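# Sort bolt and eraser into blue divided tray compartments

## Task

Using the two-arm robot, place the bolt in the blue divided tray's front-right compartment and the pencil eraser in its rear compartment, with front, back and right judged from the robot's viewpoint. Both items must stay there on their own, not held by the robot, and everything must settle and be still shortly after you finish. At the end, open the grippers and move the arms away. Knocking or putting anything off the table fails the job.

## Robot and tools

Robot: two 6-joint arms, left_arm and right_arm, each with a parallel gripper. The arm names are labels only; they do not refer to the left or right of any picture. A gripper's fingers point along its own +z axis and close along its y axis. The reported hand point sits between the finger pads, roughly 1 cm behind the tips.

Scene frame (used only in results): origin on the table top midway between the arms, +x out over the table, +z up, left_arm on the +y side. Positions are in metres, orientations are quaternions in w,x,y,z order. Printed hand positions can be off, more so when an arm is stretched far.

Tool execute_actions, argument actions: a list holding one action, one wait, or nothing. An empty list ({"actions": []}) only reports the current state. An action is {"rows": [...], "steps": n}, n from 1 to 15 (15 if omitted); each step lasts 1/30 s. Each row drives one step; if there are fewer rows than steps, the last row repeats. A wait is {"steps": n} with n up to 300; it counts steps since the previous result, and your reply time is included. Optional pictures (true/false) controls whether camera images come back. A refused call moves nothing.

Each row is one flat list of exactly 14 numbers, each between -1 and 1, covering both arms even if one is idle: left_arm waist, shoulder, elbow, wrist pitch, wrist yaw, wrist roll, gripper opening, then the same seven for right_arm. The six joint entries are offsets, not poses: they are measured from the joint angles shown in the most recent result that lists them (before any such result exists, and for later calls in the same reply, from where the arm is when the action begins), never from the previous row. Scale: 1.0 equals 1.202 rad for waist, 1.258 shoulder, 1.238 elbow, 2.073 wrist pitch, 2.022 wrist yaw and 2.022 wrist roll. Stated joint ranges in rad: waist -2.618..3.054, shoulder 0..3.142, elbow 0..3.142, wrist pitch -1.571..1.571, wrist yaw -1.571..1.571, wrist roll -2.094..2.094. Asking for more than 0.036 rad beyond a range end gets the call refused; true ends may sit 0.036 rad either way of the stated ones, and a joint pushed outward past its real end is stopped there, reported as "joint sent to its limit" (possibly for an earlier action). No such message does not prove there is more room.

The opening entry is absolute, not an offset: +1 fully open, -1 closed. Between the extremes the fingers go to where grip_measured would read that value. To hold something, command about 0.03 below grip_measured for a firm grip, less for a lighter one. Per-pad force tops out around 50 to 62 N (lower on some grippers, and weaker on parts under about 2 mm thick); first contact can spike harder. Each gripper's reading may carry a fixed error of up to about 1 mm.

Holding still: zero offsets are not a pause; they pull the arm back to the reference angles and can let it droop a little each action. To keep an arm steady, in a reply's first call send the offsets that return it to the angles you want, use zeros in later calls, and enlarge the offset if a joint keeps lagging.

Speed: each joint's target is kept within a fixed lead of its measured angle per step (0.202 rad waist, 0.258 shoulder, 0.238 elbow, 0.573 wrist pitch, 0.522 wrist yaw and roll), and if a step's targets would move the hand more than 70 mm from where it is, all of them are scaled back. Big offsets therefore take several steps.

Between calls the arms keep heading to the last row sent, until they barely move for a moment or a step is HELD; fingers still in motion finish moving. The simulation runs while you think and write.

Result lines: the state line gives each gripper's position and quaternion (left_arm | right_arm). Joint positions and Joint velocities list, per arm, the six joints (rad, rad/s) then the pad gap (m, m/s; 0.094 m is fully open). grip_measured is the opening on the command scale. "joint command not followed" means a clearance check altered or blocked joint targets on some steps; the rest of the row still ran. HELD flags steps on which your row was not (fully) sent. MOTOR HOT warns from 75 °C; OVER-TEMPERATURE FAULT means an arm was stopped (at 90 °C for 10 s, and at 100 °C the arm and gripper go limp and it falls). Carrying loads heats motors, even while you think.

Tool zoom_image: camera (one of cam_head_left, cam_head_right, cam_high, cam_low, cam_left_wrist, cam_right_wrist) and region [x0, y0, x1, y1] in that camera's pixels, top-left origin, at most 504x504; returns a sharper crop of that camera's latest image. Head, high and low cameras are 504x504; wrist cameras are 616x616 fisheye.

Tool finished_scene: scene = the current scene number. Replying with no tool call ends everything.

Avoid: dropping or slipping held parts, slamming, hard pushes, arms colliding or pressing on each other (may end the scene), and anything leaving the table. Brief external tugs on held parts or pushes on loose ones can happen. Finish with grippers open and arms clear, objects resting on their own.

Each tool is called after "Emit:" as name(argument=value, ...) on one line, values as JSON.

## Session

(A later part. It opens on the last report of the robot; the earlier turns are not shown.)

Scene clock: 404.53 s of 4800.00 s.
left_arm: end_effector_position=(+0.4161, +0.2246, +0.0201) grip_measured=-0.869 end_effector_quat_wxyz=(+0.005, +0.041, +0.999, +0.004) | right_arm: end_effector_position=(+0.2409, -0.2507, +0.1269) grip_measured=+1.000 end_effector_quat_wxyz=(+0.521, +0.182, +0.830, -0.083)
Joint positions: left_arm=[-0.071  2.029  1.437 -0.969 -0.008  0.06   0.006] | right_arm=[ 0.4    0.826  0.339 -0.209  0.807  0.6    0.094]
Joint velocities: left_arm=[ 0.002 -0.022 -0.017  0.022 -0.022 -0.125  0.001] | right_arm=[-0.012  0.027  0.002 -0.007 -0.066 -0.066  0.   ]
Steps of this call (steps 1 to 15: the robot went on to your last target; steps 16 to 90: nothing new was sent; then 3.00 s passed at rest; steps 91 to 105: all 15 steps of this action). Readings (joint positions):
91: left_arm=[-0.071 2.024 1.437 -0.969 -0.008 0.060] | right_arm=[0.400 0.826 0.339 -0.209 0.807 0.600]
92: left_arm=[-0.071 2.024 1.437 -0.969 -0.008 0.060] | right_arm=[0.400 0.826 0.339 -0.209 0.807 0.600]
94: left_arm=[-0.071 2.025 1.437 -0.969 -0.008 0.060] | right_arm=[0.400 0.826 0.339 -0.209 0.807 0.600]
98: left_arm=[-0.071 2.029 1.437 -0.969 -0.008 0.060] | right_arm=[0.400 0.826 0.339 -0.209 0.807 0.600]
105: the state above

Emit:
execute_actions(actions=[{"rows": [[0,0,0,0,0,0,-0.87, 0,0,0,0,0,0,1],[0,0,0,0,0,0,-0.855, 0,0,0,0,0,0,1],[0,0,0,0,0,0,-0.84, 0,0,0,0,0,0,1],[0,0,0,0,0,0,-0.825, 0,0,0,0,0,0,1],[0,0,0,0,0,0,-0.81, 0,0,0,0,0,0,1],[0,0,0,0,0,0,-0.79, 0,0,0,0,0,0,1],[0,0,0,0,0,0,-0.77, 0,0,0,0,0,0,1],[0,0,0,0,0,0,-0.74, 0,0,0,0,0,0,1],[0,0,0,0,0,0,-0.71, 0,0,0,0,0,0,1],[0,0,0,0,0,0,-0.68, 0,0,0,0,0,0,1],[0,0,0,0,0,0,-0.65, 0,0,0,0,0,0,1],[0,0,0,0,0,0,-0.63, 0,0,0,0,0,0,1]], "steps": 15}])

Scene clock: 409.50 s of 4800.00 s.
left_arm: end_effector_position=(+0.4161, +0.2246, +0.0201) grip_measured=-0.632 end_effector_quat_wxyz=(+0.005, +0.041, +0.999, +0.004) | right_arm: end_effector_position=(+0.2409, -0.2507, +0.1269) grip_measured=+1.000 end_effector_quat_wxyz=(+0.521, +0.182, +0.830, -0.083)
Joint positions: left_arm=[-0.071  2.029  1.437 -0.969 -0.008  0.06   0.017] | right_arm=[ 0.4    0.826  0.339 -0.209  0.807  0.6    0.094]
Joint velocities: left_arm=[ 0.017 -0.007  0.007 -0.066 -0.11   0.022 -0.   ] | right_arm=[-0.007 -0.007 -0.017 -0.037  0.037 -0.007  0.   ]
Steps of this call (steps 1 to 15: the robot went on to your last target; steps 16 to 90: nothing new was sent; then 1.47 s passed at rest; steps 91 to 105: all 15 steps of this action). Readings (joint positions):
91: left_arm=[-0.071 2.029 1.437 -0.969 -0.008 0.060] | right_arm=[0.400 0.826 0.339 -0.209 0.807 0.600]
92: left_arm=[-0.071 2.029 1.437 -0.969 -0.008 0.060] | right_arm=[0.400 0.826 0.339 -0.209 0.807 0.600]
94: left_arm=[-0.071 2.029 1.437 -0.969 -0.008 0.060] | right_arm=[0.400 0.826 0.339 -0.209 0.807 0.600]
98: left_arm=[-0.071 2.029 1.437 -0.969 -0.008 0.060] | right_arm=[0.400 0.826 0.339 -0.209 0.807 0.600]
105: the state above

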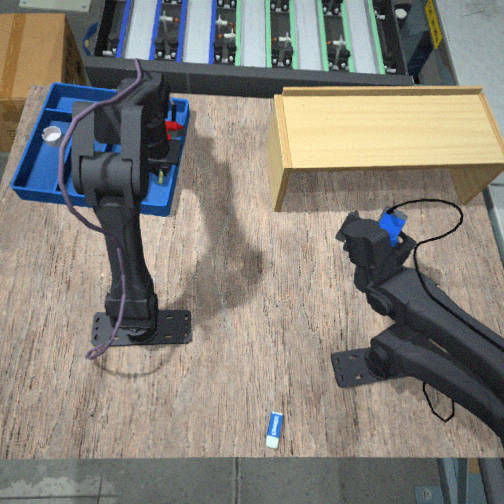

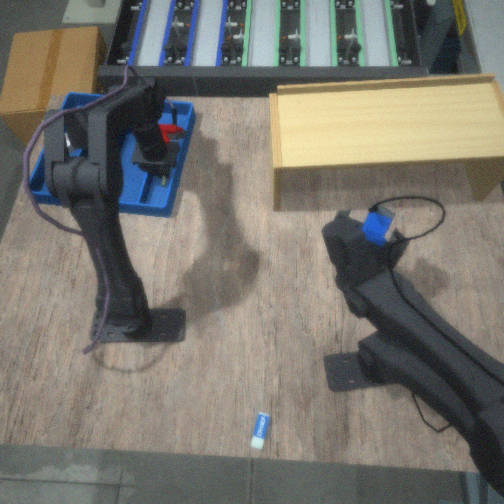

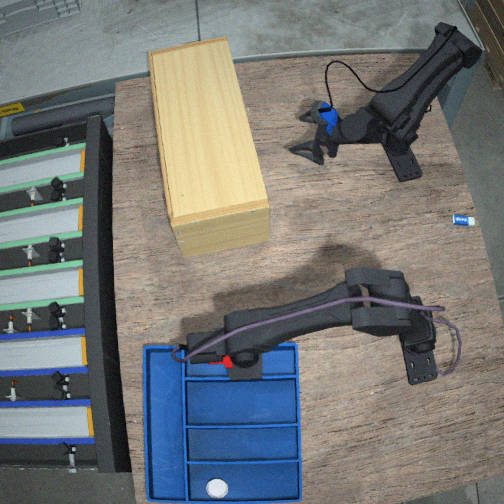

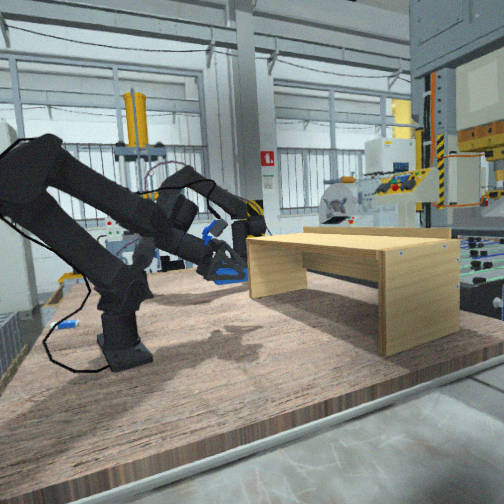

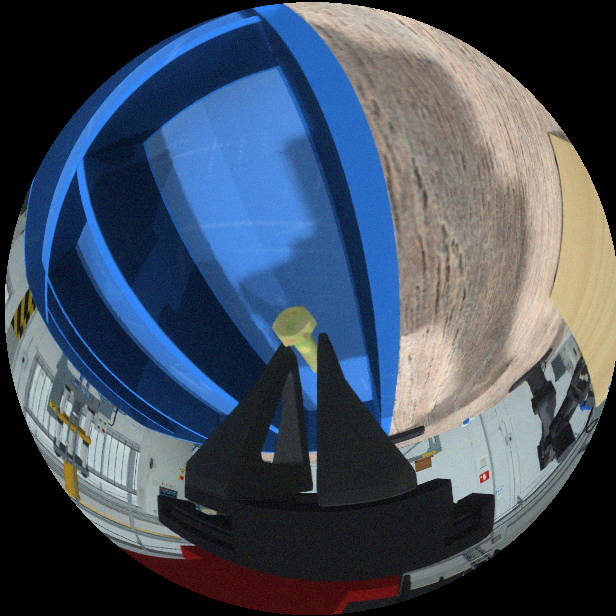

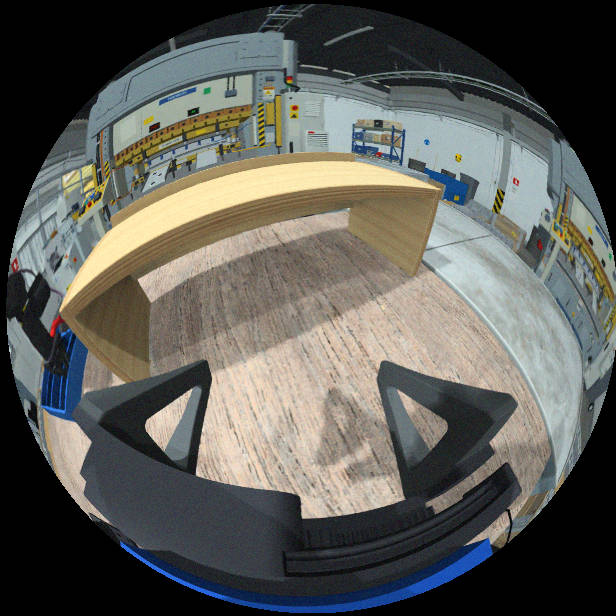

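Emit:
execute_actions(actions=[{"rows": [[0,-0.010,0.019,-0.014,0,0,-0.63, 0,0,0,0,0,0,1],[0,-0.015,0.029,-0.030,0,0,-0.63, 0,0,0,0,0,0,1],[0,-0.021,0.040,-0.049,0,0,-0.63, 0,0,0,0,0,0,1],[0,-0.027,0.052,-0.068,0,0,-0.63, 0,0,0,0,0,0,1],[0,-0.035,0.067,-0.085,0,0,-0.63, 0,0,0,0,0,0,1],[0,-0.042,0.081,-0.102,0,0,-0.63, 0,0,0,0,0,0,1],[0,-0.050,0.095,-0.115,0,0,-0.63, 0,0,0,0,0,0,1],[0,-0.056,0.108,-0.126,0,0,-0.63, 0,0,0,0,0,0,1],[0,-0.063,0.121,-0.136,0,0,-0.63, 0,0,0,0,0,0,1],[0,-0.069,0.132,-0.140,0,0,-0.63, 0,0,0,0,0,0,1],[0,-0.074,0.142,-0.142,0,0,-0.63, 0,0,0,0,0,0,1],[0,-0.078,0.149,-0.142,0,0,-0.63, 0,0,0,0,0,0,1],[0,-0.080,0.154,-0.140,0,0,-0.63, 0,0,0,0,0,0,1],[0,-0.082,0.157,-0.136,0,0,-0.63, 0,0,0,0,0,0,1],[0,-0.083,0.159,-0.136,0,0,-0.63, 0,0,0,0,0,0,1]], "steps": 15}], pictures=false)

Emit:
execute_actions(actions=[{"steps": 4}], pictures=false)

Emit:
execute_actions(actions=[{"rows": [[-0.008,-0.012,0.012,0,0,-0.005,-0.6, 0,0,0,0,0,0,1],[-0.025,-0.029,-0.008,0,0,-0.015,-0.55, 0,0,0,0,0,0,1],[-0.050,-0.052,-0.028,0.002,0,-0.030,-0.5, 0,0,0,0,0,0,1],[-0.083,-0.081,-0.057,0.004,0,-0.049,-0.45, 0,0,0,0,0,0,1],[-0.125,-0.112,-0.091,0.006,0,-0.074,-0.4, 0,0,0,0,0,0,1],[-0.175,-0.143,-0.127,0.008,0,-0.104,-0.35, 0,0,0,0,0,0,1],[-0.229,-0.172,-0.164,0.011,0,-0.134,-0.3, 0,0,0,0,0,0,1],[-0.283,-0.196,-0.198,0.014,0,-0.163,-0.25, 0,0,0,0,0,0,1],[-0.337,-0.215,-0.226,0.017,0,-0.193,-0.2, 0,0,0,0,0,0,1],[-0.391,-0.229,-0.252,0.02,0,-0.223,-0.15, 0,0,0,0,0,0,1],[-0.445,-0.2385,-0.269,0.022,0,-0.252,-0.1, 0,0,0,0,0,0,1],[-0.499,-0.2385,-0.283,0.024,0,-0.282,-0.04, 0,0,0,0,0,0,1],[-0.553,-0.2385,-0.283,0.024,0,-0.312,-0.04, 0,0,0,0,0,0,1],[-0.607,-0.2385,-0.283,0.024,0,-0.341,-0.04, 0,0,0,0,0,0,1],[-0.661,-0.2385,-0.283,0.024,0,-0.371,-0.04, 0,0,0,0,0,0,1]], "steps": 15}], pictures=false)

Emit:
execute_actions(actions=[{"rows": [[-0.157,-0.004,0,0.003,0,-0.163,-0.04, 0,0,0,0,0,0,1],[-0.211,-0.004,0,0.003,0,-0.193,-0.04, 0,0,0,0,0,0,1],[-0.265,-0.004,0,0.003,0,-0.223,-0.04, 0,0,0,0,0,0,1],[-0.319,-0.004,0,0.003,0,-0.252,-0.04, 0,0,0,0,0,0,1],[-0.374,-0.004,0,0.003,0,-0.282,-0.04, 0,0,0,0,0,0,1],[-0.428,-0.004,0,0.003,0,-0.312,-0.04, 0,0,0,0,0,0,1],[-0.482,-0.004,0,0.003,0,-0.341,-0.04, 0,0,0,0,0,0,1],[-0.536,-0.004,0,0.003,0,-0.371,-0.04, 0,0,0,0,0,0,1],[-0.590,-0.004,0,0.003,0,-0.401,-0.04, 0,0,0,0,0,0,1],[-0.644,-0.004,0,0.003,0,-0.430,-0.04, 0,0,0,0,0,0,1],[-0.698,-0.004,0,0.003,0,-0.460,-0.04, 0,0,0,0,0,0,1],[-0.752,-0.004,0,0.003,0,-0.490,-0.04, 0,0,0,0,0,0,1],[-0.806,-0.004,0,0.003,0,-0.519,-0.04, 0,0,0,0,0,0,1],[-0.860,-0.004,0,0.003,0,-0.549,-0.04, 0,0,0,0,0,0,1],[-0.914,-0.004,0,0.003,0,-0.579,-0.04, 0,0,0,0,0,0,1]], "steps": 15}], pictures=false)

Emit:
execute_actions(actions=[{"rows": [[-0.153,0.009,0.02,0.006,0,-0.153,-0.04, 0,0,0,0,0,0,1],[-0.199,0.018,0.027,0.012,0,-0.173,-0.04, 0,0,0,0,0,0,1],[-0.240,0.030,0.034,0.02,0,-0.193,-0.04, 0,0,0,0,0,0,1],[-0.278,0.044,0.042,0.028,0,-0.208,-0.04, 0,0,0,0,0,0,1],[-0.311,0.060,0.050,0.036,0,-0.223,-0.04, 0,0,0,0,0,0,1],[-0.340,0.076,0.058,0.043,0,-0.232,-0.04, 0,0,0,0,0,0,1],[-0.365,0.092,0.066,0.049,0,-0.242,-0.04, 0,0,0,0,0,0,1],[-0.386,0.108,0.074,0.054,0,-0.247,-0.04, 0,0,0,0,0,0,1],[-0.403,0.124,0.081,0.057,0,-0.247,-0.04, 0,0,0,0,0,0,1],[-0.413,0.138,0.088,0.059,0,-0.247,-0.04, 0,0,0,0,0,0,1],[-0.420,0.150,0.094,0.059,0,-0.247,-0.04, 0,0,0,0,0,0,1],[-0.424,0.161,0.099,0.059,0,-0.247,-0.04, 0,0,0,0,0,0,1],[-0.424,0.168,0.103,0.059,0,-0.247,-0.04, 0,0,0,0,0,0,1],[-0.424,0.173,0.105,0.059,0,-0.247,-0.04, 0,0,0,0,0,0,1],[-0.424,0.177,0.107,0.059,0,-0.247,-0.04, 0,0,0,0,0,0,1]], "steps": 15}], pictures=false)

Emit:
execute_actions(actions=[{"steps": 15}])

Scene clock: 530.00 s of 4800.00 s.
left_arm: end_effector_position=(+0.4137, +0.2247, +0.0982) grip_measured=-0.632 end_effector_quat_wxyz=(+0.019, +0.041, +0.999, +0.004) | right_arm: end_effector_position=(+0.2409, -0.2507, +0.1269) grip_measured=+1.000 end_effector_quat_wxyz=(+0.521, +0.182, +0.830, -0.083)
Joint positions: left_arm=[-0.071  1.929  1.612 -1.215 -0.008  0.06   0.017] | right_arm=[ 0.4    0.826  0.339 -0.209  0.807  0.6    0.094]
Joint velocities: left_arm=[-0.002 -0.154  0.198 -0.051 -0.051 -0.11   0.   ] | right_arm=[-0.012 -0.002  0.002  0.066  0.051 -0.037  0.   ]
Steps of this call (steps 1 to 15: the robot went on to your last target; steps 16 to 90: nothing new was sent; then 117.00 s passed at rest; steps 91 to 105: all 15 steps of this action). Readings (joint positions):
91: left_arm=[-0.071 2.029 1.437 -0.970 -0.008 0.060] | right_arm=[0.400 0.826 0.339 -0.209 0.807 0.600]
92: left_arm=[-0.071 2.029 1.439 -0.977 -0.008 0.060] | right_arm=[0.400 0.826 0.339 -0.209 0.807 0.600]
94: left_arm=[-0.071 2.028 1.453 -1.012 -0.008 0.060] | right_arm=[0.400 0.826 0.339 -0.209 0.807 0.600]
98: left_arm=[-0.071 2.002 1.511 -1.117 -0.008 0.060] | right_arm=[0.400 0.826 0.339 -0.209 0.807 0.600]
105: the state above

Scene clock: 530.13 s of 4800.00 s.
left_arm: end_effector_position=(+0.4133, +0.2247, +0.1021) grip_measured=-0.632 end_effector_quat_wxyz=(+0.021, +0.041, +0.999, +0.004) | right_arm: end_effector_position=(+0.2409, -0.2507, +0.1269) grip_measured=+1.000 end_effector_quat_wxyz=(+0.521, +0.182, +0.830, -0.083)
Joint positions: left_arm=[-0.071  1.923  1.62  -1.226 -0.008  0.06   0.017] | right_arm=[ 0.4    0.826  0.339 -0.209  0.807  0.6    0.094]
Joint velocities: left_arm=[ 0.002 -0.017 -0.007 -0.051 -0.022  0.051 -0.   ] | right_arm=[ 0.002  0.012 -0.007 -0.081  0.022 -0.066  0.   ]
Steps of this call (steps 1 to 4: the robot went on to your last target). Readings (joint positions):
1: left_arm=[-0.071 1.925 1.617 -1.218 -0.008 0.060] | right_arm=[0.400 0.826 0.339 -0.209 0.807 0.600]
2: left_arm=[-0.071 1.923 1.619 -1.220 -0.008 0.060] | right_arm=[0.400 0.826 0.339 -0.209 0.807 0.600]
4: the state above

Scene clock: 530.63 s of 4800.00 s.
left_arm: end_effector_position=(+0.2697, +0.0351, +0.1098) grip_measured=-0.042 end_effector_quat_wxyz=(+0.026, +0.134, +0.991, -0.012) | right_arm: end_effector_position=(+0.2409, -0.2507, +0.1269) grip_measured=+1.000 end_effector_quat_wxyz=(+0.521, +0.182, +0.830, -0.083)
Joint positions: left_arm=[-0.763  1.633  1.296 -1.177 -0.008 -0.445  0.045] | right_arm=[ 0.4    0.826  0.339 -0.209  0.807  0.6    0.094]
Joint velocities: left_arm=[-1.77  -0.017 -0.271  0.037 -0.022 -1.634 -0.   ] | right_arm=[-0.002  0.012  0.007 -0.022  0.022  0.007  0.   ]
Steps of this call (steps 1 to 15: all 15 steps of this action). Readings (joint positions):
1: left_arm=[-0.071 1.923 1.620 -1.227 -0.008 0.059] | right_arm=[0.400 0.826 0.339 -0.209 0.807 0.600]
2: left_arm=[-0.073 1.921 1.620 -1.226 -0.008 0.056] | right_arm=[0.400 0.826 0.339 -0.209 0.807 0.600]
4: left_arm=[-0.093 1.898 1.601 -1.215 -0.013 0.032] | right_arm=[0.400 0.826 0.339 -0.209 0.807 0.600]
8: left_arm=[-0.264 1.761 1.470 -1.192 -0.023 -0.089] | right_arm=[0.400 0.826 0.339 -0.209 0.807 0.600]
15: the state above

Scene clock: 531.13 s of 4800.00 s.
left_arm: end_effector_position=(+0.1747, -0.0437, +0.1090) grip_measured=-0.042 end_effector_quat_wxyz=(+0.019, +0.148, +0.988, -0.031) | right_arm: end_effector_position=(+0.2409, -0.2507, +0.1269) grip_measured=+1.000 end_effector_quat_wxyz=(+0.521, +0.182, +0.830, -0.083)
Joint positions: left_arm=[-1.165  1.633  1.293 -1.157  0.003 -0.82   0.045] | right_arm=[ 0.4    0.826  0.339 -0.209  0.807  0.6    0.094]
Joint velocities: left_arm=[ 0.007  0.002 -0.012  0.081  0.007  0.066  0.   ] | right_arm=[-0.007 -0.007  0.002 -0.007 -0.037  0.022  0.   ]
A step of this action was HELD (marked below), so the robot has no last target. An arm can still carry out its HELD step.
Steps of this call (steps 1 to 15: all 15 steps of this action). Readings (joint positions):
1: left_arm=[-0.828 1.633 1.293 -1.177 -0.008 -0.506] | right_arm=[0.400 0.826 0.339 -0.209 0.807 0.600]
2: left_arm=[-0.895 1.633 1.293 -1.175 -0.009 -0.568] | right_arm=[0.400 0.826 0.339 -0.209 0.807 0.600]
4: left_arm=[-1.030 1.633 1.293 -1.165 -0.008 -0.691] | right_arm=[0.400 0.826 0.339 -0.209 0.807 0.600]
7: left_arm=[-1.210 1.633 1.293 -1.157 0.005 -0.825] | right_arm=[0.400 0.826 0.339 -0.209 0.807 0.600] HELD
8: left_arm=[-1.228 1.633 1.293 -1.157 0.018 -0.822] | right_arm=[0.400 0.826 0.339 -0.209 0.807 0.600] HELD
9: left_arm=[-1.223 1.633 1.293 -1.157 0.021 -0.821] | right_arm=[0.400 0.826 0.339 -0.209 0.807 0.600] HELD
10: left_arm=[-1.208 1.633 1.293 -1.157 0.019 -0.820] | right_arm=[0.400 0.826 0.339 -0.209 0.807 0.600] HELD
11: left_arm=[-1.192 1.633 1.293 -1.157 0.016 -0.820] | right_arm=[0.400 0.826 0.339 -0.209 0.807 0.600] HELD
12: left_arm=[-1.178 1.633 1.293 -1.157 0.011 -0.820] | right_arm=[0.400 0.826 0.339 -0.209 0.807 0.600] HELD
13: left_arm=[-1.170 1.633 1.293 -1.157 0.008 -0.820] | right_arm=[0.400 0.826 0.339 -0.209 0.807 0.600] HELD
14: left_arm=[-1.166 1.633 1.293 -1.157 0.005 -0.820] | right_arm=[0.400 0.826 0.339 -0.209 0.807 0.600] HELD
15: the state above HELD
joint command not followed: on one or more control steps a check withheld the commanded joint targets of the left arm, and it was not sent them on those steps. On the call's last step the targets were still withheld.
cause: the commanded joint targets would bring a part of the robot too close to another arm (this arm's wrist (the part past joint 4) and the other arm's wrist (the part past joint 4)); next, command targets that bring no part of the robot closer to that arm.

Scene clock: 531.63 s of 4800.00 s.
left_arm: end_effector_position=(+0.1748, -0.0436, +0.1090) grip_measured=-0.042 end_effector_quat_wxyz=(+0.020, +0.148, +0.988, -0.031) | right_arm: end_effector_position=(+0.2409, -0.2507, +0.1269) grip_measured=+1.000 end_effector_quat_wxyz=(+0.521, +0.182, +0.830, -0.083)
Joint positions: left_arm=[-1.165  1.633  1.293 -1.157  0.003 -0.819  0.045] | right_arm=[ 0.4    0.826  0.339 -0.209  0.807  0.6    0.094]
Joint velocities: left_arm=[ 0.007 -0.002  0.002  0.007  0.007 -0.066 -0.001] | right_arm=[-0.017  0.012  0.002 -0.007  0.007 -0.037  0.   ]
A step of this action was HELD (marked below), so the robot has no last target. An arm can still carry out its HELD step.
Steps of this call (steps 1 to 15: all 15 steps of this action). Readings (joint positions):
1: left_arm=[-1.165 1.633 1.293 -1.157 0.003 -0.820] | right_arm=[0.400 0.826 0.339 -0.209 0.807 0.600] HELD
2: left_arm=[-1.165 1.633 1.293 -1.157 0.003 -0.820] | right_arm=[0.400 0.826 0.339 -0.209 0.807 0.600] HELD
3: left_arm=[-1.165 1.633 1.293 -1.157 0.003 -0.820] | right_arm=[0.400 0.826 0.339 -0.209 0.807 0.600] HELD
4: left_arm=[-1.165 1.633 1.293 -1.157 0.003 -0.820] | right_arm=[0.400 0.826 0.339 -0.209 0.807 0.600] HELD
5: left_arm=[-1.165 1.633 1.293 -1.157 0.003 -0.820] | right_arm=[0.400 0.826 0.339 -0.209 0.807 0.600] HELD
6: left_arm=[-1.165 1.633 1.293 -1.157 0.003 -0.820] | right_arm=[0.400 0.826 0.339 -0.209 0.807 0.600] HELD
7: left_arm=[-1.165 1.633 1.293 -1.157 0.003 -0.820] | right_arm=[0.400 0.826 0.339 -0.209 0.807 0.600] HELD
8: left_arm=[-1.165 1.633 1.293 -1.157 0.003 -0.820] | right_arm=[0.400 0.826 0.339 -0.209 0.807 0.600] HELD
9: left_arm=[-1.165 1.633 1.293 -1.157 0.003 -0.819] | right_arm=[0.400 0.826 0.339 -0.209 0.807 0.600] HELD
10: left_arm=[-1.165 1.633 1.293 -1.157 0.003 -0.819] | right_arm=[0.400 0.826 0.339 -0.209 0.807 0.600] HELD
11: left_arm=[-1.165 1.633 1.293 -1.157 0.003 -0.819] | right_arm=[0.400 0.826 0.339 -0.209 0.807 0.600] HELD
12: left_arm=[-1.165 1.633 1.293 -1.157 0.003 -0.819] | right_arm=[0.400 0.826 0.339 -0.209 0.807 0.600] HELD
13: left_arm=[-1.165 1.633 1.293 -1.157 0.003 -0.819] | right_arm=[0.400 0.826 0.339 -0.209 0.807 0.600] HELD
14: left_arm=[-1.165 1.633 1.293 -1.157 0.003 -0.819] | right_arm=[0.400 0.826 0.339 -0.209 0.807 0.600] HELD
15: the state above HELD
joint command not followed: on one or more control steps a check withheld the commanded joint targets of the left arm, and it was not sent them on those steps. On the call's last step the targets were still withheld.
cause: the commanded joint targets would bring a part of the robot too close to another arm (this arm's wrist (the part past joint 4) and the other arm's wrist (the part past joint 4)); next, command targets that bring no part of the robot closer to that arm.

Scene clock: 532.13 s of 4800.00 s.
left_arm: end_effector_position=(+0.1748, -0.0436, +0.1090) grip_measured=-0.042 end_effector_quat_wxyz=(+0.020, +0.148, +0.988, -0.031) | right_arm: end_effector_position=(+0.2409, -0.2507, +0.1269) grip_measured=+1.000 end_effector_quat_wxyz=(+0.521, +0.182, +0.830, -0.083)
Joint positions: left_arm=[-1.165  1.633  1.293 -1.157  0.003 -0.819  0.045] | right_arm=[ 0.4    0.826  0.339 -0.209  0.807  0.6    0.094]
Joint velocities: left_arm=[ 0.027 -0.012 -0.012  0.007  0.022 -0.051 -0.001] | right_arm=[-0.002 -0.007 -0.007 -0.022 -0.051 -0.051  0.   ]
Steps of this call (steps 1 to 15: nothing new was sent). Readings (joint positions):
1: left_arm=[-1.165 1.633 1.293 -1.157 0.003 -0.819] | right_arm=[0.400 0.826 0.339 -0.209 0.807 0.600]
2: left_arm=[-1.165 1.633 1.293 -1.157 0.003 -0.819] | right_arm=[0.400 0.826 0.339 -0.209 0.807 0.600]
4: left_arm=[-1.165 1.633 1.293 -1.157 0.003 -0.819] | right_arm=[0.400 0.826 0.339 -0.209 0.807 0.600]
8: left_arm=[-1.165 1.633 1.293 -1.157 0.003 -0.819] | right_arm=[0.400 0.826 0.339 -0.209 0.807 0.600]
15: the state above

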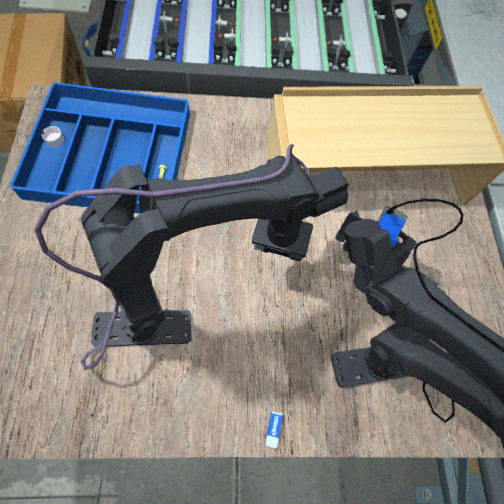

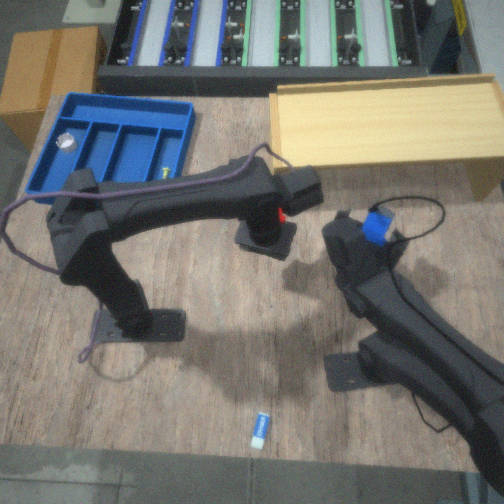

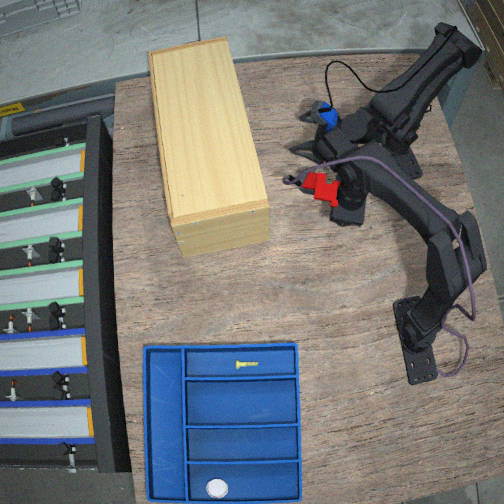

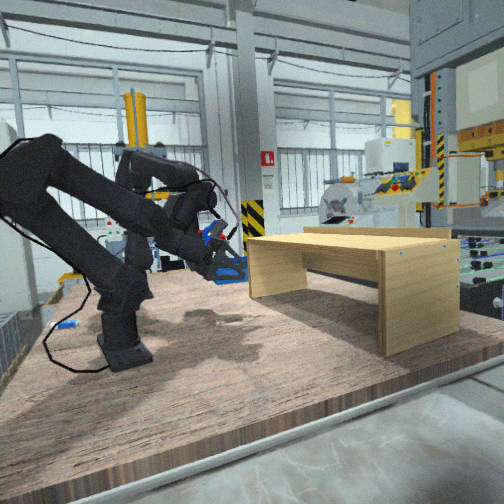

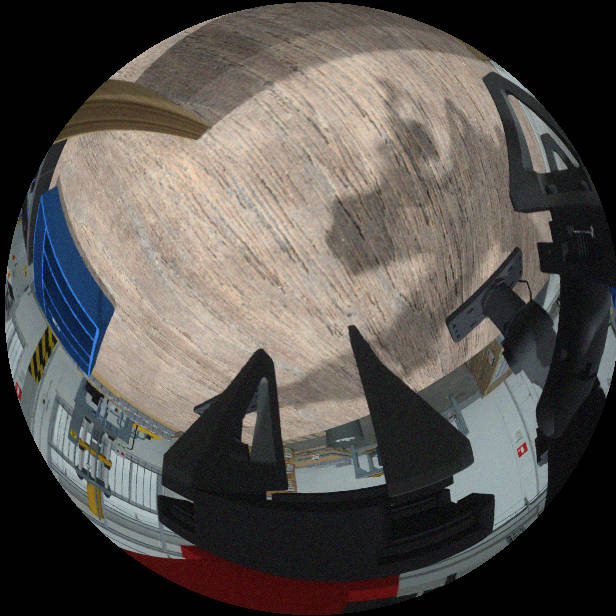

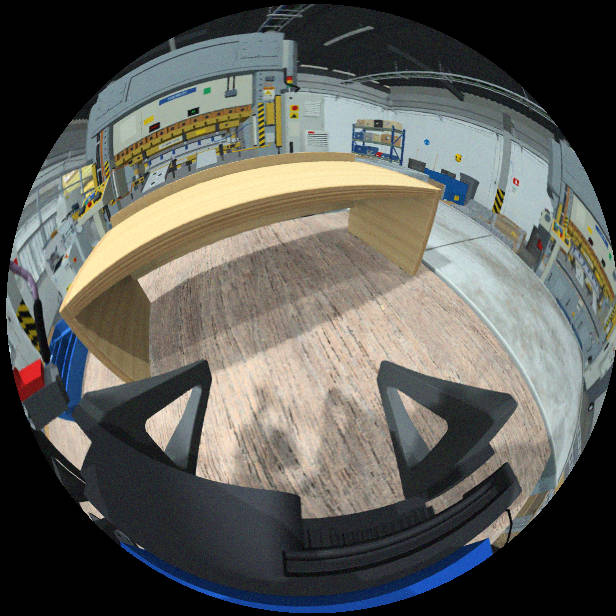

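Emit:
execute_actions(actions=[{"rows": [[0,-0.01,-0.008,-0.004,0,-0.005,-0.04, -0.013,0,0,0,0,0,1],[0,-0.018,-0.017,-0.009,0,-0.015,-0.04, -0.034,0,0,0,0,0,1],[0,-0.028,-0.03,-0.014,0,-0.030,-0.04, -0.063,0,0,0,0,0,1],[0,-0.04,-0.045,-0.019,0,-0.049,-0.04, -0.101,0,0,0,0,0,1],[0,-0.052,-0.061,-0.023,0,-0.074,-0.04, -0.144,0,0,0,0,0,1],[0,-0.063,-0.077,-0.026,0,-0.104,-0.04, -0.190,0,0,0,0,0,1],[0,-0.072,-0.09,-0.0285,0,-0.134,-0.04, -0.237,0,0,0,0,0,1],[0,-0.079,-0.1,-0.0285,0,-0.163,-0.04, -0.279,0,0,0,0,0,1],[-0.008,-0.084,-0.107,-0.0285,0,-0.193,-0.04, -0.317,0,0,0,0,0,1],[-0.025,-0.086,-0.1115,-0.0285,0,-0.223,-0.04, -0.351,0,0,0,0,0,1],[-0.050,-0.086,-0.1115,-0.0285,0,-0.252,-0.04, -0.380,0,0,0,0,0,1],[-0.083,-0.086,-0.1115,-0.0285,0,-0.282,-0.04, -0.401,0,0,0,0,0,1],[-0.125,-0.086,-0.1115,-0.0285,0,-0.312,-0.04, -0.414,0,0,0,0,0,1],[-0.175,-0.086,-0.1115,-0.0285,0,-0.341,-0.04, -0.4226,0,0,0,0,0,1],[-0.229,-0.086,-0.1115,-0.0285,0,-0.371,-0.04, -0.4226,0,0,0,0,0,1]], "steps": 15}], pictures=false)

Emit:
execute_actions(actions=[{"rows": [[-0.137,0,0,-0.003,0,-0.146,-0.04, -0.015,0,0,0,0,0,1],[-0.191,0,0,-0.003,0,-0.17,-0.04, -0.015,0,0,0,0,0,1],[-0.245,0,0,-0.003,0,-0.195,-0.04, -0.015,0,0,0,0,0,1],[-0.300,0,0,-0.003,0,-0.22,-0.04, -0.015,0,0,0,0,0,1],[-0.354,0,0,0,0,-0.243,-0.04, -0.015,0,0,0,0,0,1],[-0.408,0,0.006,0.006,0,-0.264,-0.04, -0.015,0,0,0,0,0,1],[-0.462,0.004,0.015,0.014,0,-0.282,-0.04, -0.015,0,0,0,0,0,1],[-0.516,0.016,0.027,0.024,0,-0.297,-0.04, -0.015,0,0,0,0,0,1],[-0.566,0.042,0.045,0.035,0,-0.309,-0.04, -0.015,0,0,0,0,0,1],[-0.610,0.079,0.07,0.046,0,-0.318,-0.04, -0.015,0,0,0,0,0,1],[-0.648,0.122,0.098,0.056,0,-0.325,-0.04, -0.015,0,0,0,0,0,1],[-0.680,0.167,0.127,0.063,0,-0.328,-0.04, -0.015,0,0,0,0,0,1],[-0.705,0.209,0.153,0.0656,0,-0.328,-0.04, -0.015,0,0,0,0,0,1],[-0.725,0.244,0.174,0.0656,0,-0.328,-0.04, -0.015,0,0,0,0,0,1],[-0.738,0.265,0.187,0.0656,0,-0.328,-0.04, -0.015,0,0,0,0,0,1]], "steps": 15}], pictures=false)

Emit:
execute_actions(actions=[{"steps": 18}])

Scene clock: 577.77 s of 4800.00 s.
left_arm: end_effector_position=(+0.1196, -0.0181, +0.1020) grip_measured=-0.042 end_effector_quat_wxyz=(+0.002, -0.030, +1.000, +0.002) | right_arm: end_effector_position=(+0.2181, -0.3773, +0.1263) grip_measured=+1.000 end_effector_quat_wxyz=(+0.485, +0.377, +0.762, -0.204)
Joint positions: left_arm=[-1.318  1.54   1.173 -1.206 -0.005 -1.329  0.045] | right_arm=[-0.092  0.826  0.339 -0.208  0.799  0.6    0.094]
Joint velocities: left_arm=[-1.614  0.002  0.007 -0.007  0.051 -1.619 -0.   ] | right_arm=[-0.295  0.002 -0.007  0.051  0.007 -0.066  0.   ]
Steps of this call (steps 1 to 90: nothing new was sent; then 42.13 s passed at rest; steps 91 to 105: all 15 steps of this action). Readings (joint positions):
91: left_arm=[-1.165 1.633 1.293 -1.157 0.003 -0.820] | right_arm=[0.399 0.826 0.339 -0.209 0.806 0.600]
92: left_arm=[-1.165 1.633 1.293 -1.157 0.003 -0.824] | right_arm=[0.392 0.826 0.339 -0.209 0.805 0.600]
94: left_arm=[-1.165 1.624 1.281 -1.157 0.003 -0.846] | right_arm=[0.347 0.826 0.339 -0.209 0.801 0.600]
98: left_arm=[-1.165 1.569 1.214 -1.176 0.003 -0.970] | right_arm=[0.157 0.826 0.339 -0.208 0.797 0.600]
105: the state above

Scene clock: 578.27 s of 4800.00 s.
left_arm: end_effector_position=(-0.1340, -0.0561, +0.0819) grip_measured=-0.042 end_effector_quat_wxyz=(-0.012, +0.094, +0.995, -0.020) | right_arm: end_effector_position=(+0.2168, -0.3800, +0.1263) grip_measured=+1.000 end_effector_quat_wxyz=(+0.483, +0.382, +0.760, -0.207)
Joint positions: left_arm=[-2.167  1.786  1.36  -1.099  0.003 -1.93   0.045] | right_arm=[-0.103  0.826  0.339 -0.208  0.799  0.6    0.094]
Joint velocities: left_arm=[-0.769  1.375  0.73   0.593 -0.051 -0.344 -0.001] | right_arm=[-0.007  0.002 -0.017 -0.037 -0.037 -0.081  0.   ]
Steps of this call (steps 1 to 15: all 15 steps of this action). Readings (joint positions):
1: left_arm=[-1.377 1.540 1.173 -1.205 -0.005 -1.384] | right_arm=[-0.099 0.826 0.339 -0.208 0.799 0.600]
2: left_arm=[-1.438 1.540 1.173 -1.204 -0.004 -1.439] | right_arm=[-0.102 0.826 0.339 -0.208 0.799 0.600]
4: left_arm=[-1.563 1.540 1.173 -1.201 -0.003 -1.545] | right_arm=[-0.103 0.826 0.339 -0.208 0.799 0.600]
8: left_arm=[-1.825 1.542 1.174 -1.184 -0.002 -1.739] | right_arm=[-0.103 0.826 0.339 -0.208 0.799 0.600]
15: the state above

Scene clock: 578.87 s of 4800.00 s.
left_arm: end_effector_position=(-0.1547, -0.0579, +0.0561) grip_measured=-0.042 end_effector_quat_wxyz=(-0.007, +0.090, +0.996, -0.004) | right_arm: end_effector_position=(+0.2168, -0.3800, +0.1263) grip_measured=+1.000 end_effector_quat_wxyz=(+0.483, +0.382, +0.760, -0.207)
Joint positions: left_arm=[-2.213  1.884  1.383 -1.055  0.008 -1.985  0.045] | right_arm=[-0.103  0.826  0.339 -0.208  0.799  0.6    0.094]
Joint velocities: left_arm=[-0.007  0.012 -0.012  0.066 -0.007  0.022 -0.   ] | right_arm=[-0.007  0.002 -0.017 -0.051 -0.022 -0.051  0.   ]
Steps of this call (steps 1 to 18: the robot went on to your last target). Readings (joint positions):
1: left_arm=[-2.189 1.827 1.377 -1.078 0.004 -1.940] | right_arm=[-0.103 0.826 0.339 -0.208 0.799 0.600]
2: left_arm=[-2.204 1.856 1.383 -1.060 0.006 -1.949] | right_arm=[-0.103 0.826 0.339 -0.208 0.799 0.600]
4: left_arm=[-2.214 1.886 1.383 -1.054 0.008 -1.962] | right_arm=[-0.103 0.826 0.339 -0.208 0.799 0.600]
8: left_arm=[-2.213 1.885 1.383 -1.055 0.008 -1.976] | right_arm=[-0.103 0.826 0.339 -0.208 0.799 0.600]
18: the state above

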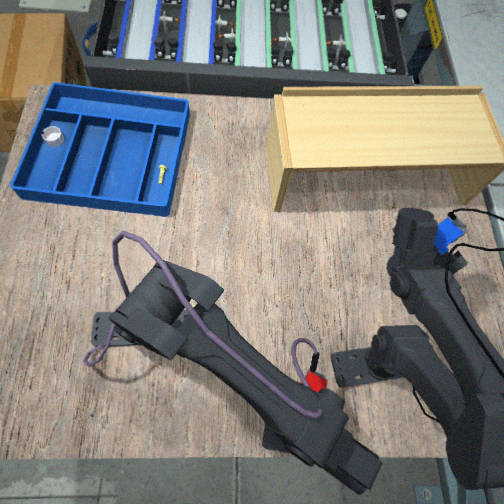

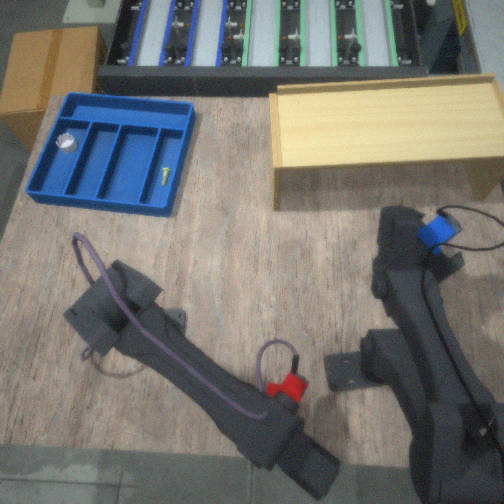

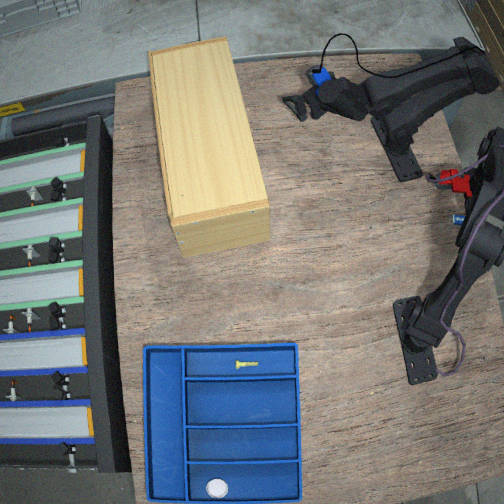

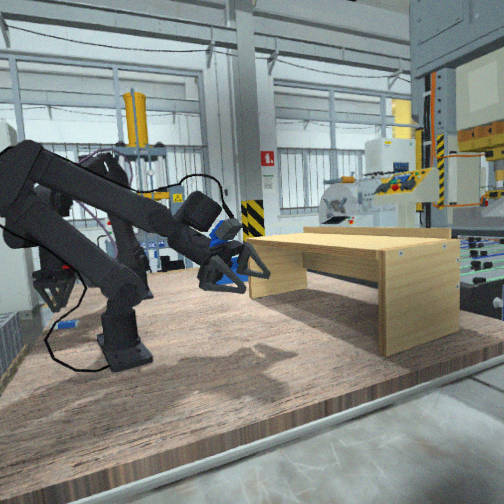

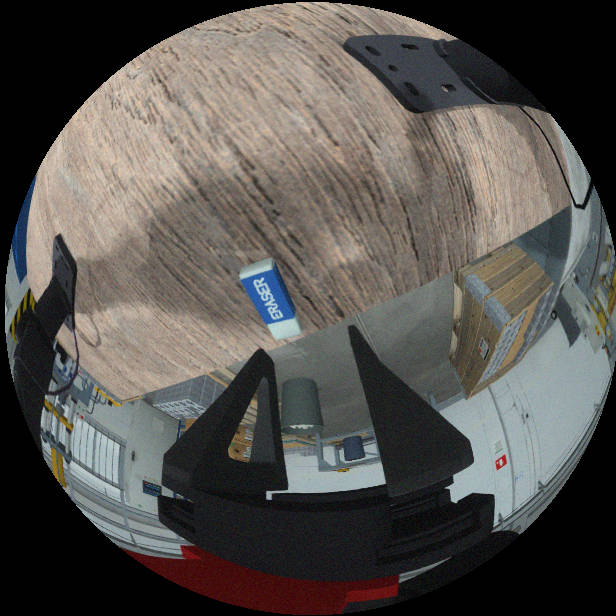

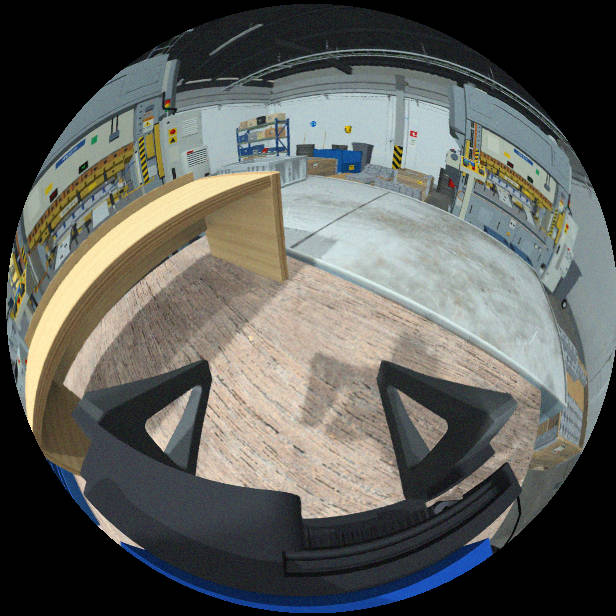

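Emit:
zoom_image(camera="cam_left_wrist", region=[200, 220, 400, 420])

Region (200, 220, 400, 420) of cam_left_wrist's 616x616 image, scaled by 2.520, with more detail than that image has.

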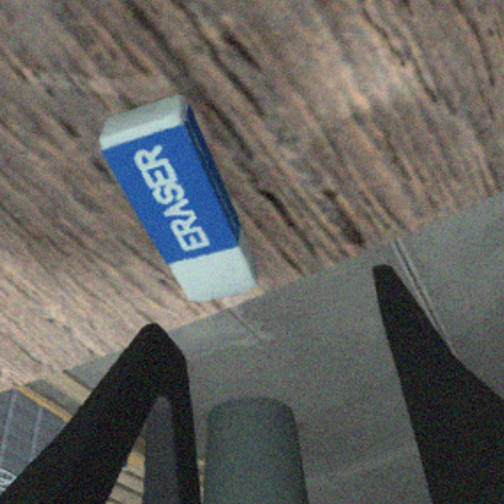

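Emit:
execute_actions(actions=[{"rows": [[0,-0.008,-0.008,0.004,0,0.004,-0.04, 0,0,0,0,0,0,1],[0,-0.014,-0.018,0.009,0,0.008,-0.04, 0,0,0,0,0,0,1],[0,-0.02,-0.03,0.015,0,0.012,-0.04, 0,0,0,0,0,0,1],[0,-0.025,-0.044,0.022,0,0.016,-0.04, 0,0,0,0,0,0,1],[0,-0.029,-0.059,0.029,0,0.019,-0.04, 0,0,0,0,0,0,1],[0,-0.032,-0.074,0.036,0,0.019,-0.04, 0,0,0,0,0,0,1],[0,-0.034,-0.088,0.042,0,0.019,-0.04, 0,0,0,0,0,0,1],[0,-0.036,-0.101,0.047,0,0.019,-0.04, 0,0,0,0,0,0,1],[0,-0.036,-0.112,0.05,0,0.019,-0.04, 0,0,0,0,0,0,1],[0,-0.036,-0.121,0.0527,0,0.019,-0.04, 0,0,0,0,0,0,1],[0,-0.036,-0.128,0.0527,0,0.019,-0.04, 0,0,0,0,0,0,1],[0,-0.036,-0.133,0.0527,0,0.019,-0.04, 0,0,0,0,0,0,1]], "steps": 15}], pictures=false)

Emit:
execute_actions(actions=[{"steps": 10}])

Scene clock: 666.87 s of 4800.00 s.
left_arm: end_effector_position=(-0.1413, -0.0380, +0.0313) grip_measured=-0.042 end_effector_quat_wxyz=(-0.001, +0.104, +0.995, +0.007) | right_arm: end_effector_position=(+0.2168, -0.3800, +0.1263) grip_measured=+1.000 end_effector_quat_wxyz=(+0.483, +0.382, +0.760, -0.207)
Joint positions: left_arm=[-2.213  1.85   1.233 -0.965  0.008 -1.955  0.045] | right_arm=[-0.103  0.826  0.339 -0.208  0.799  0.6    0.094]
Joint velocities: left_arm=[-0.002 -0.007 -0.046 -0.007  0.022  0.022  0.001] | right_arm=[-0.012 -0.022 -0.007  0.007  0.007 -0.007  0.   ]
Steps of this call (steps 1 to 15: the robot went on to your last target; steps 16 to 90: nothing new was sent; then 84.50 s passed at rest; steps 91 to 105: all 15 steps of this action). Readings (joint positions):
91: left_arm=[-2.213 1.884 1.383 -1.054 0.008 -1.985] | right_arm=[-0.103 0.826 0.339 -0.208 0.799 0.600]
92: left_arm=[-2.213 1.884 1.383 -1.052 0.008 -1.984] | right_arm=[-0.103 0.826 0.339 -0.208 0.799 0.600]
94: left_arm=[-2.213 1.878 1.372 -1.035 0.008 -1.977] | right_arm=[-0.103 0.826 0.339 -0.208 0.799 0.600]
98: left_arm=[-2.213 1.854 1.310 -0.994 0.008 -1.963] | right_arm=[-0.103 0.826 0.339 -0.208 0.799 0.600]
105: the state above

Scene clock: 667.20 s of 4800.00 s.
left_arm: end_effector_position=(-0.1435, -0.0414, +0.0312) grip_measured=-0.042 end_effector_quat_wxyz=(-0.005, +0.105, +0.994, -0.001) | right_arm: end_effector_position=(+0.2168, -0.3800, +0.1263) grip_measured=+1.000 end_effector_quat_wxyz=(+0.483, +0.382, +0.760, -0.207)
Joint positions: left_arm=[-2.213  1.85   1.233 -0.948  0.008 -1.953  0.045] | right_arm=[-0.103  0.826  0.339 -0.208  0.799  0.6    0.094]
Joint velocities: left_arm=[-0.017  0.002  0.002 -0.081 -0.037 -0.022 -0.001] | right_arm=[-0.007 -0.007  0.002 -0.037 -0.037 -0.081  0.   ]
Steps of this call (steps 1 to 10: the robot went on to your last target). Readings (joint positions):
1: left_arm=[-2.213 1.850 1.233 -0.964 0.008 -1.955] | right_arm=[-0.103 0.826 0.339 -0.208 0.799 0.600]
2: left_arm=[-2.213 1.850 1.233 -0.961 0.008 -1.954] | right_arm=[-0.103 0.826 0.339 -0.208 0.799 0.600]
4: left_arm=[-2.213 1.850 1.233 -0.955 0.008 -1.954] | right_arm=[-0.103 0.826 0.339 -0.208 0.799 0.600]
8: left_arm=[-2.213 1.850 1.233 -0.949 0.008 -1.953] | right_arm=[-0.103 0.826 0.339 -0.208 0.799 0.600]
10: the state above

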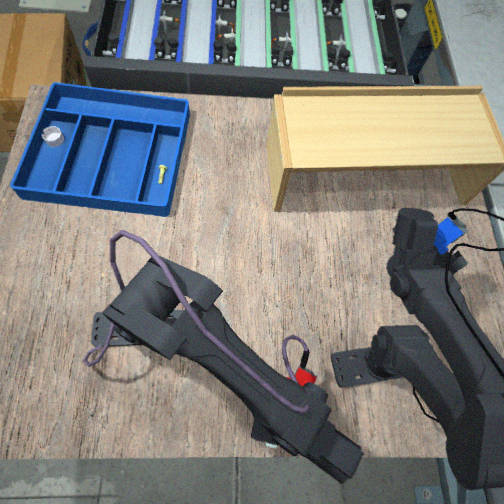

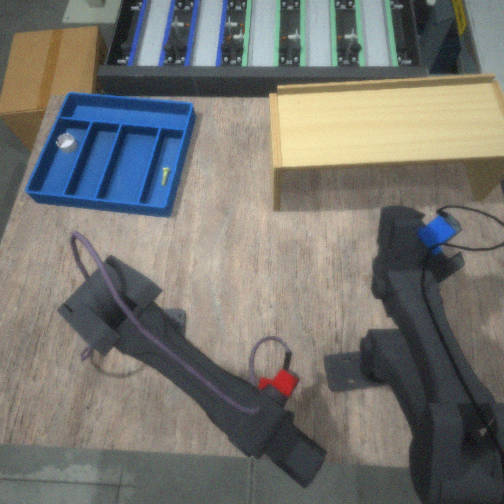

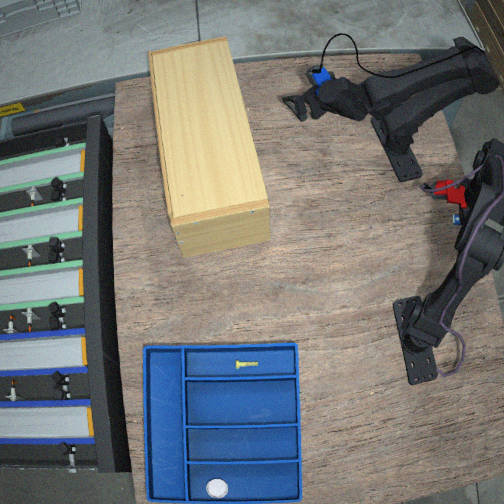

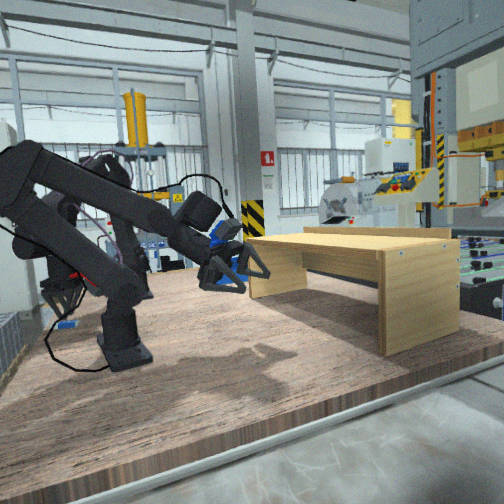

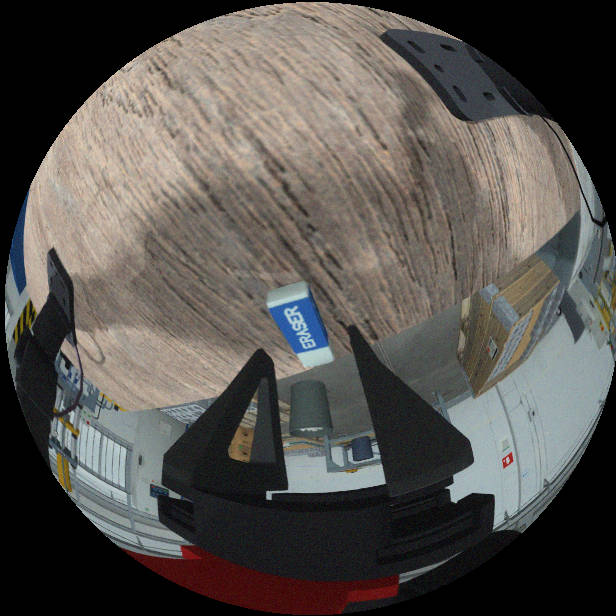

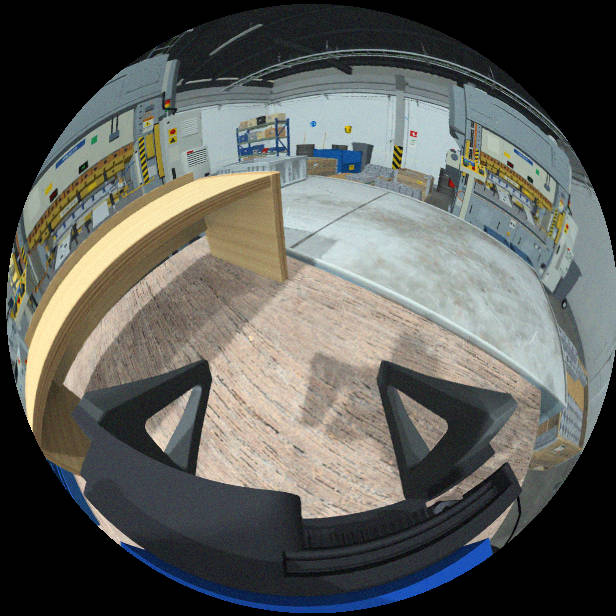

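Emit:
zoom_image(camera="cam_left_wrist", region=[230, 250, 390, 410])

Region (230, 250, 390, 410) of cam_left_wrist's 616x616 image, scaled by 3.150, with more detail than that image has.

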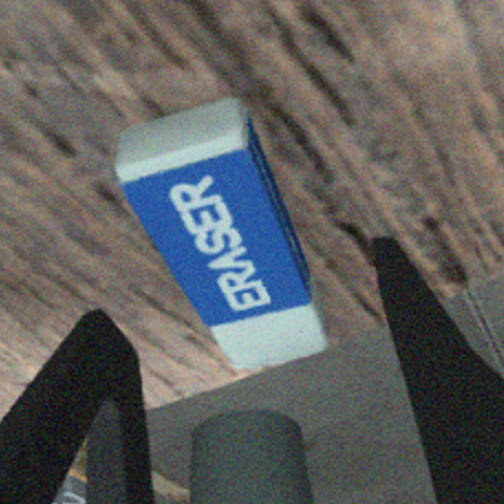

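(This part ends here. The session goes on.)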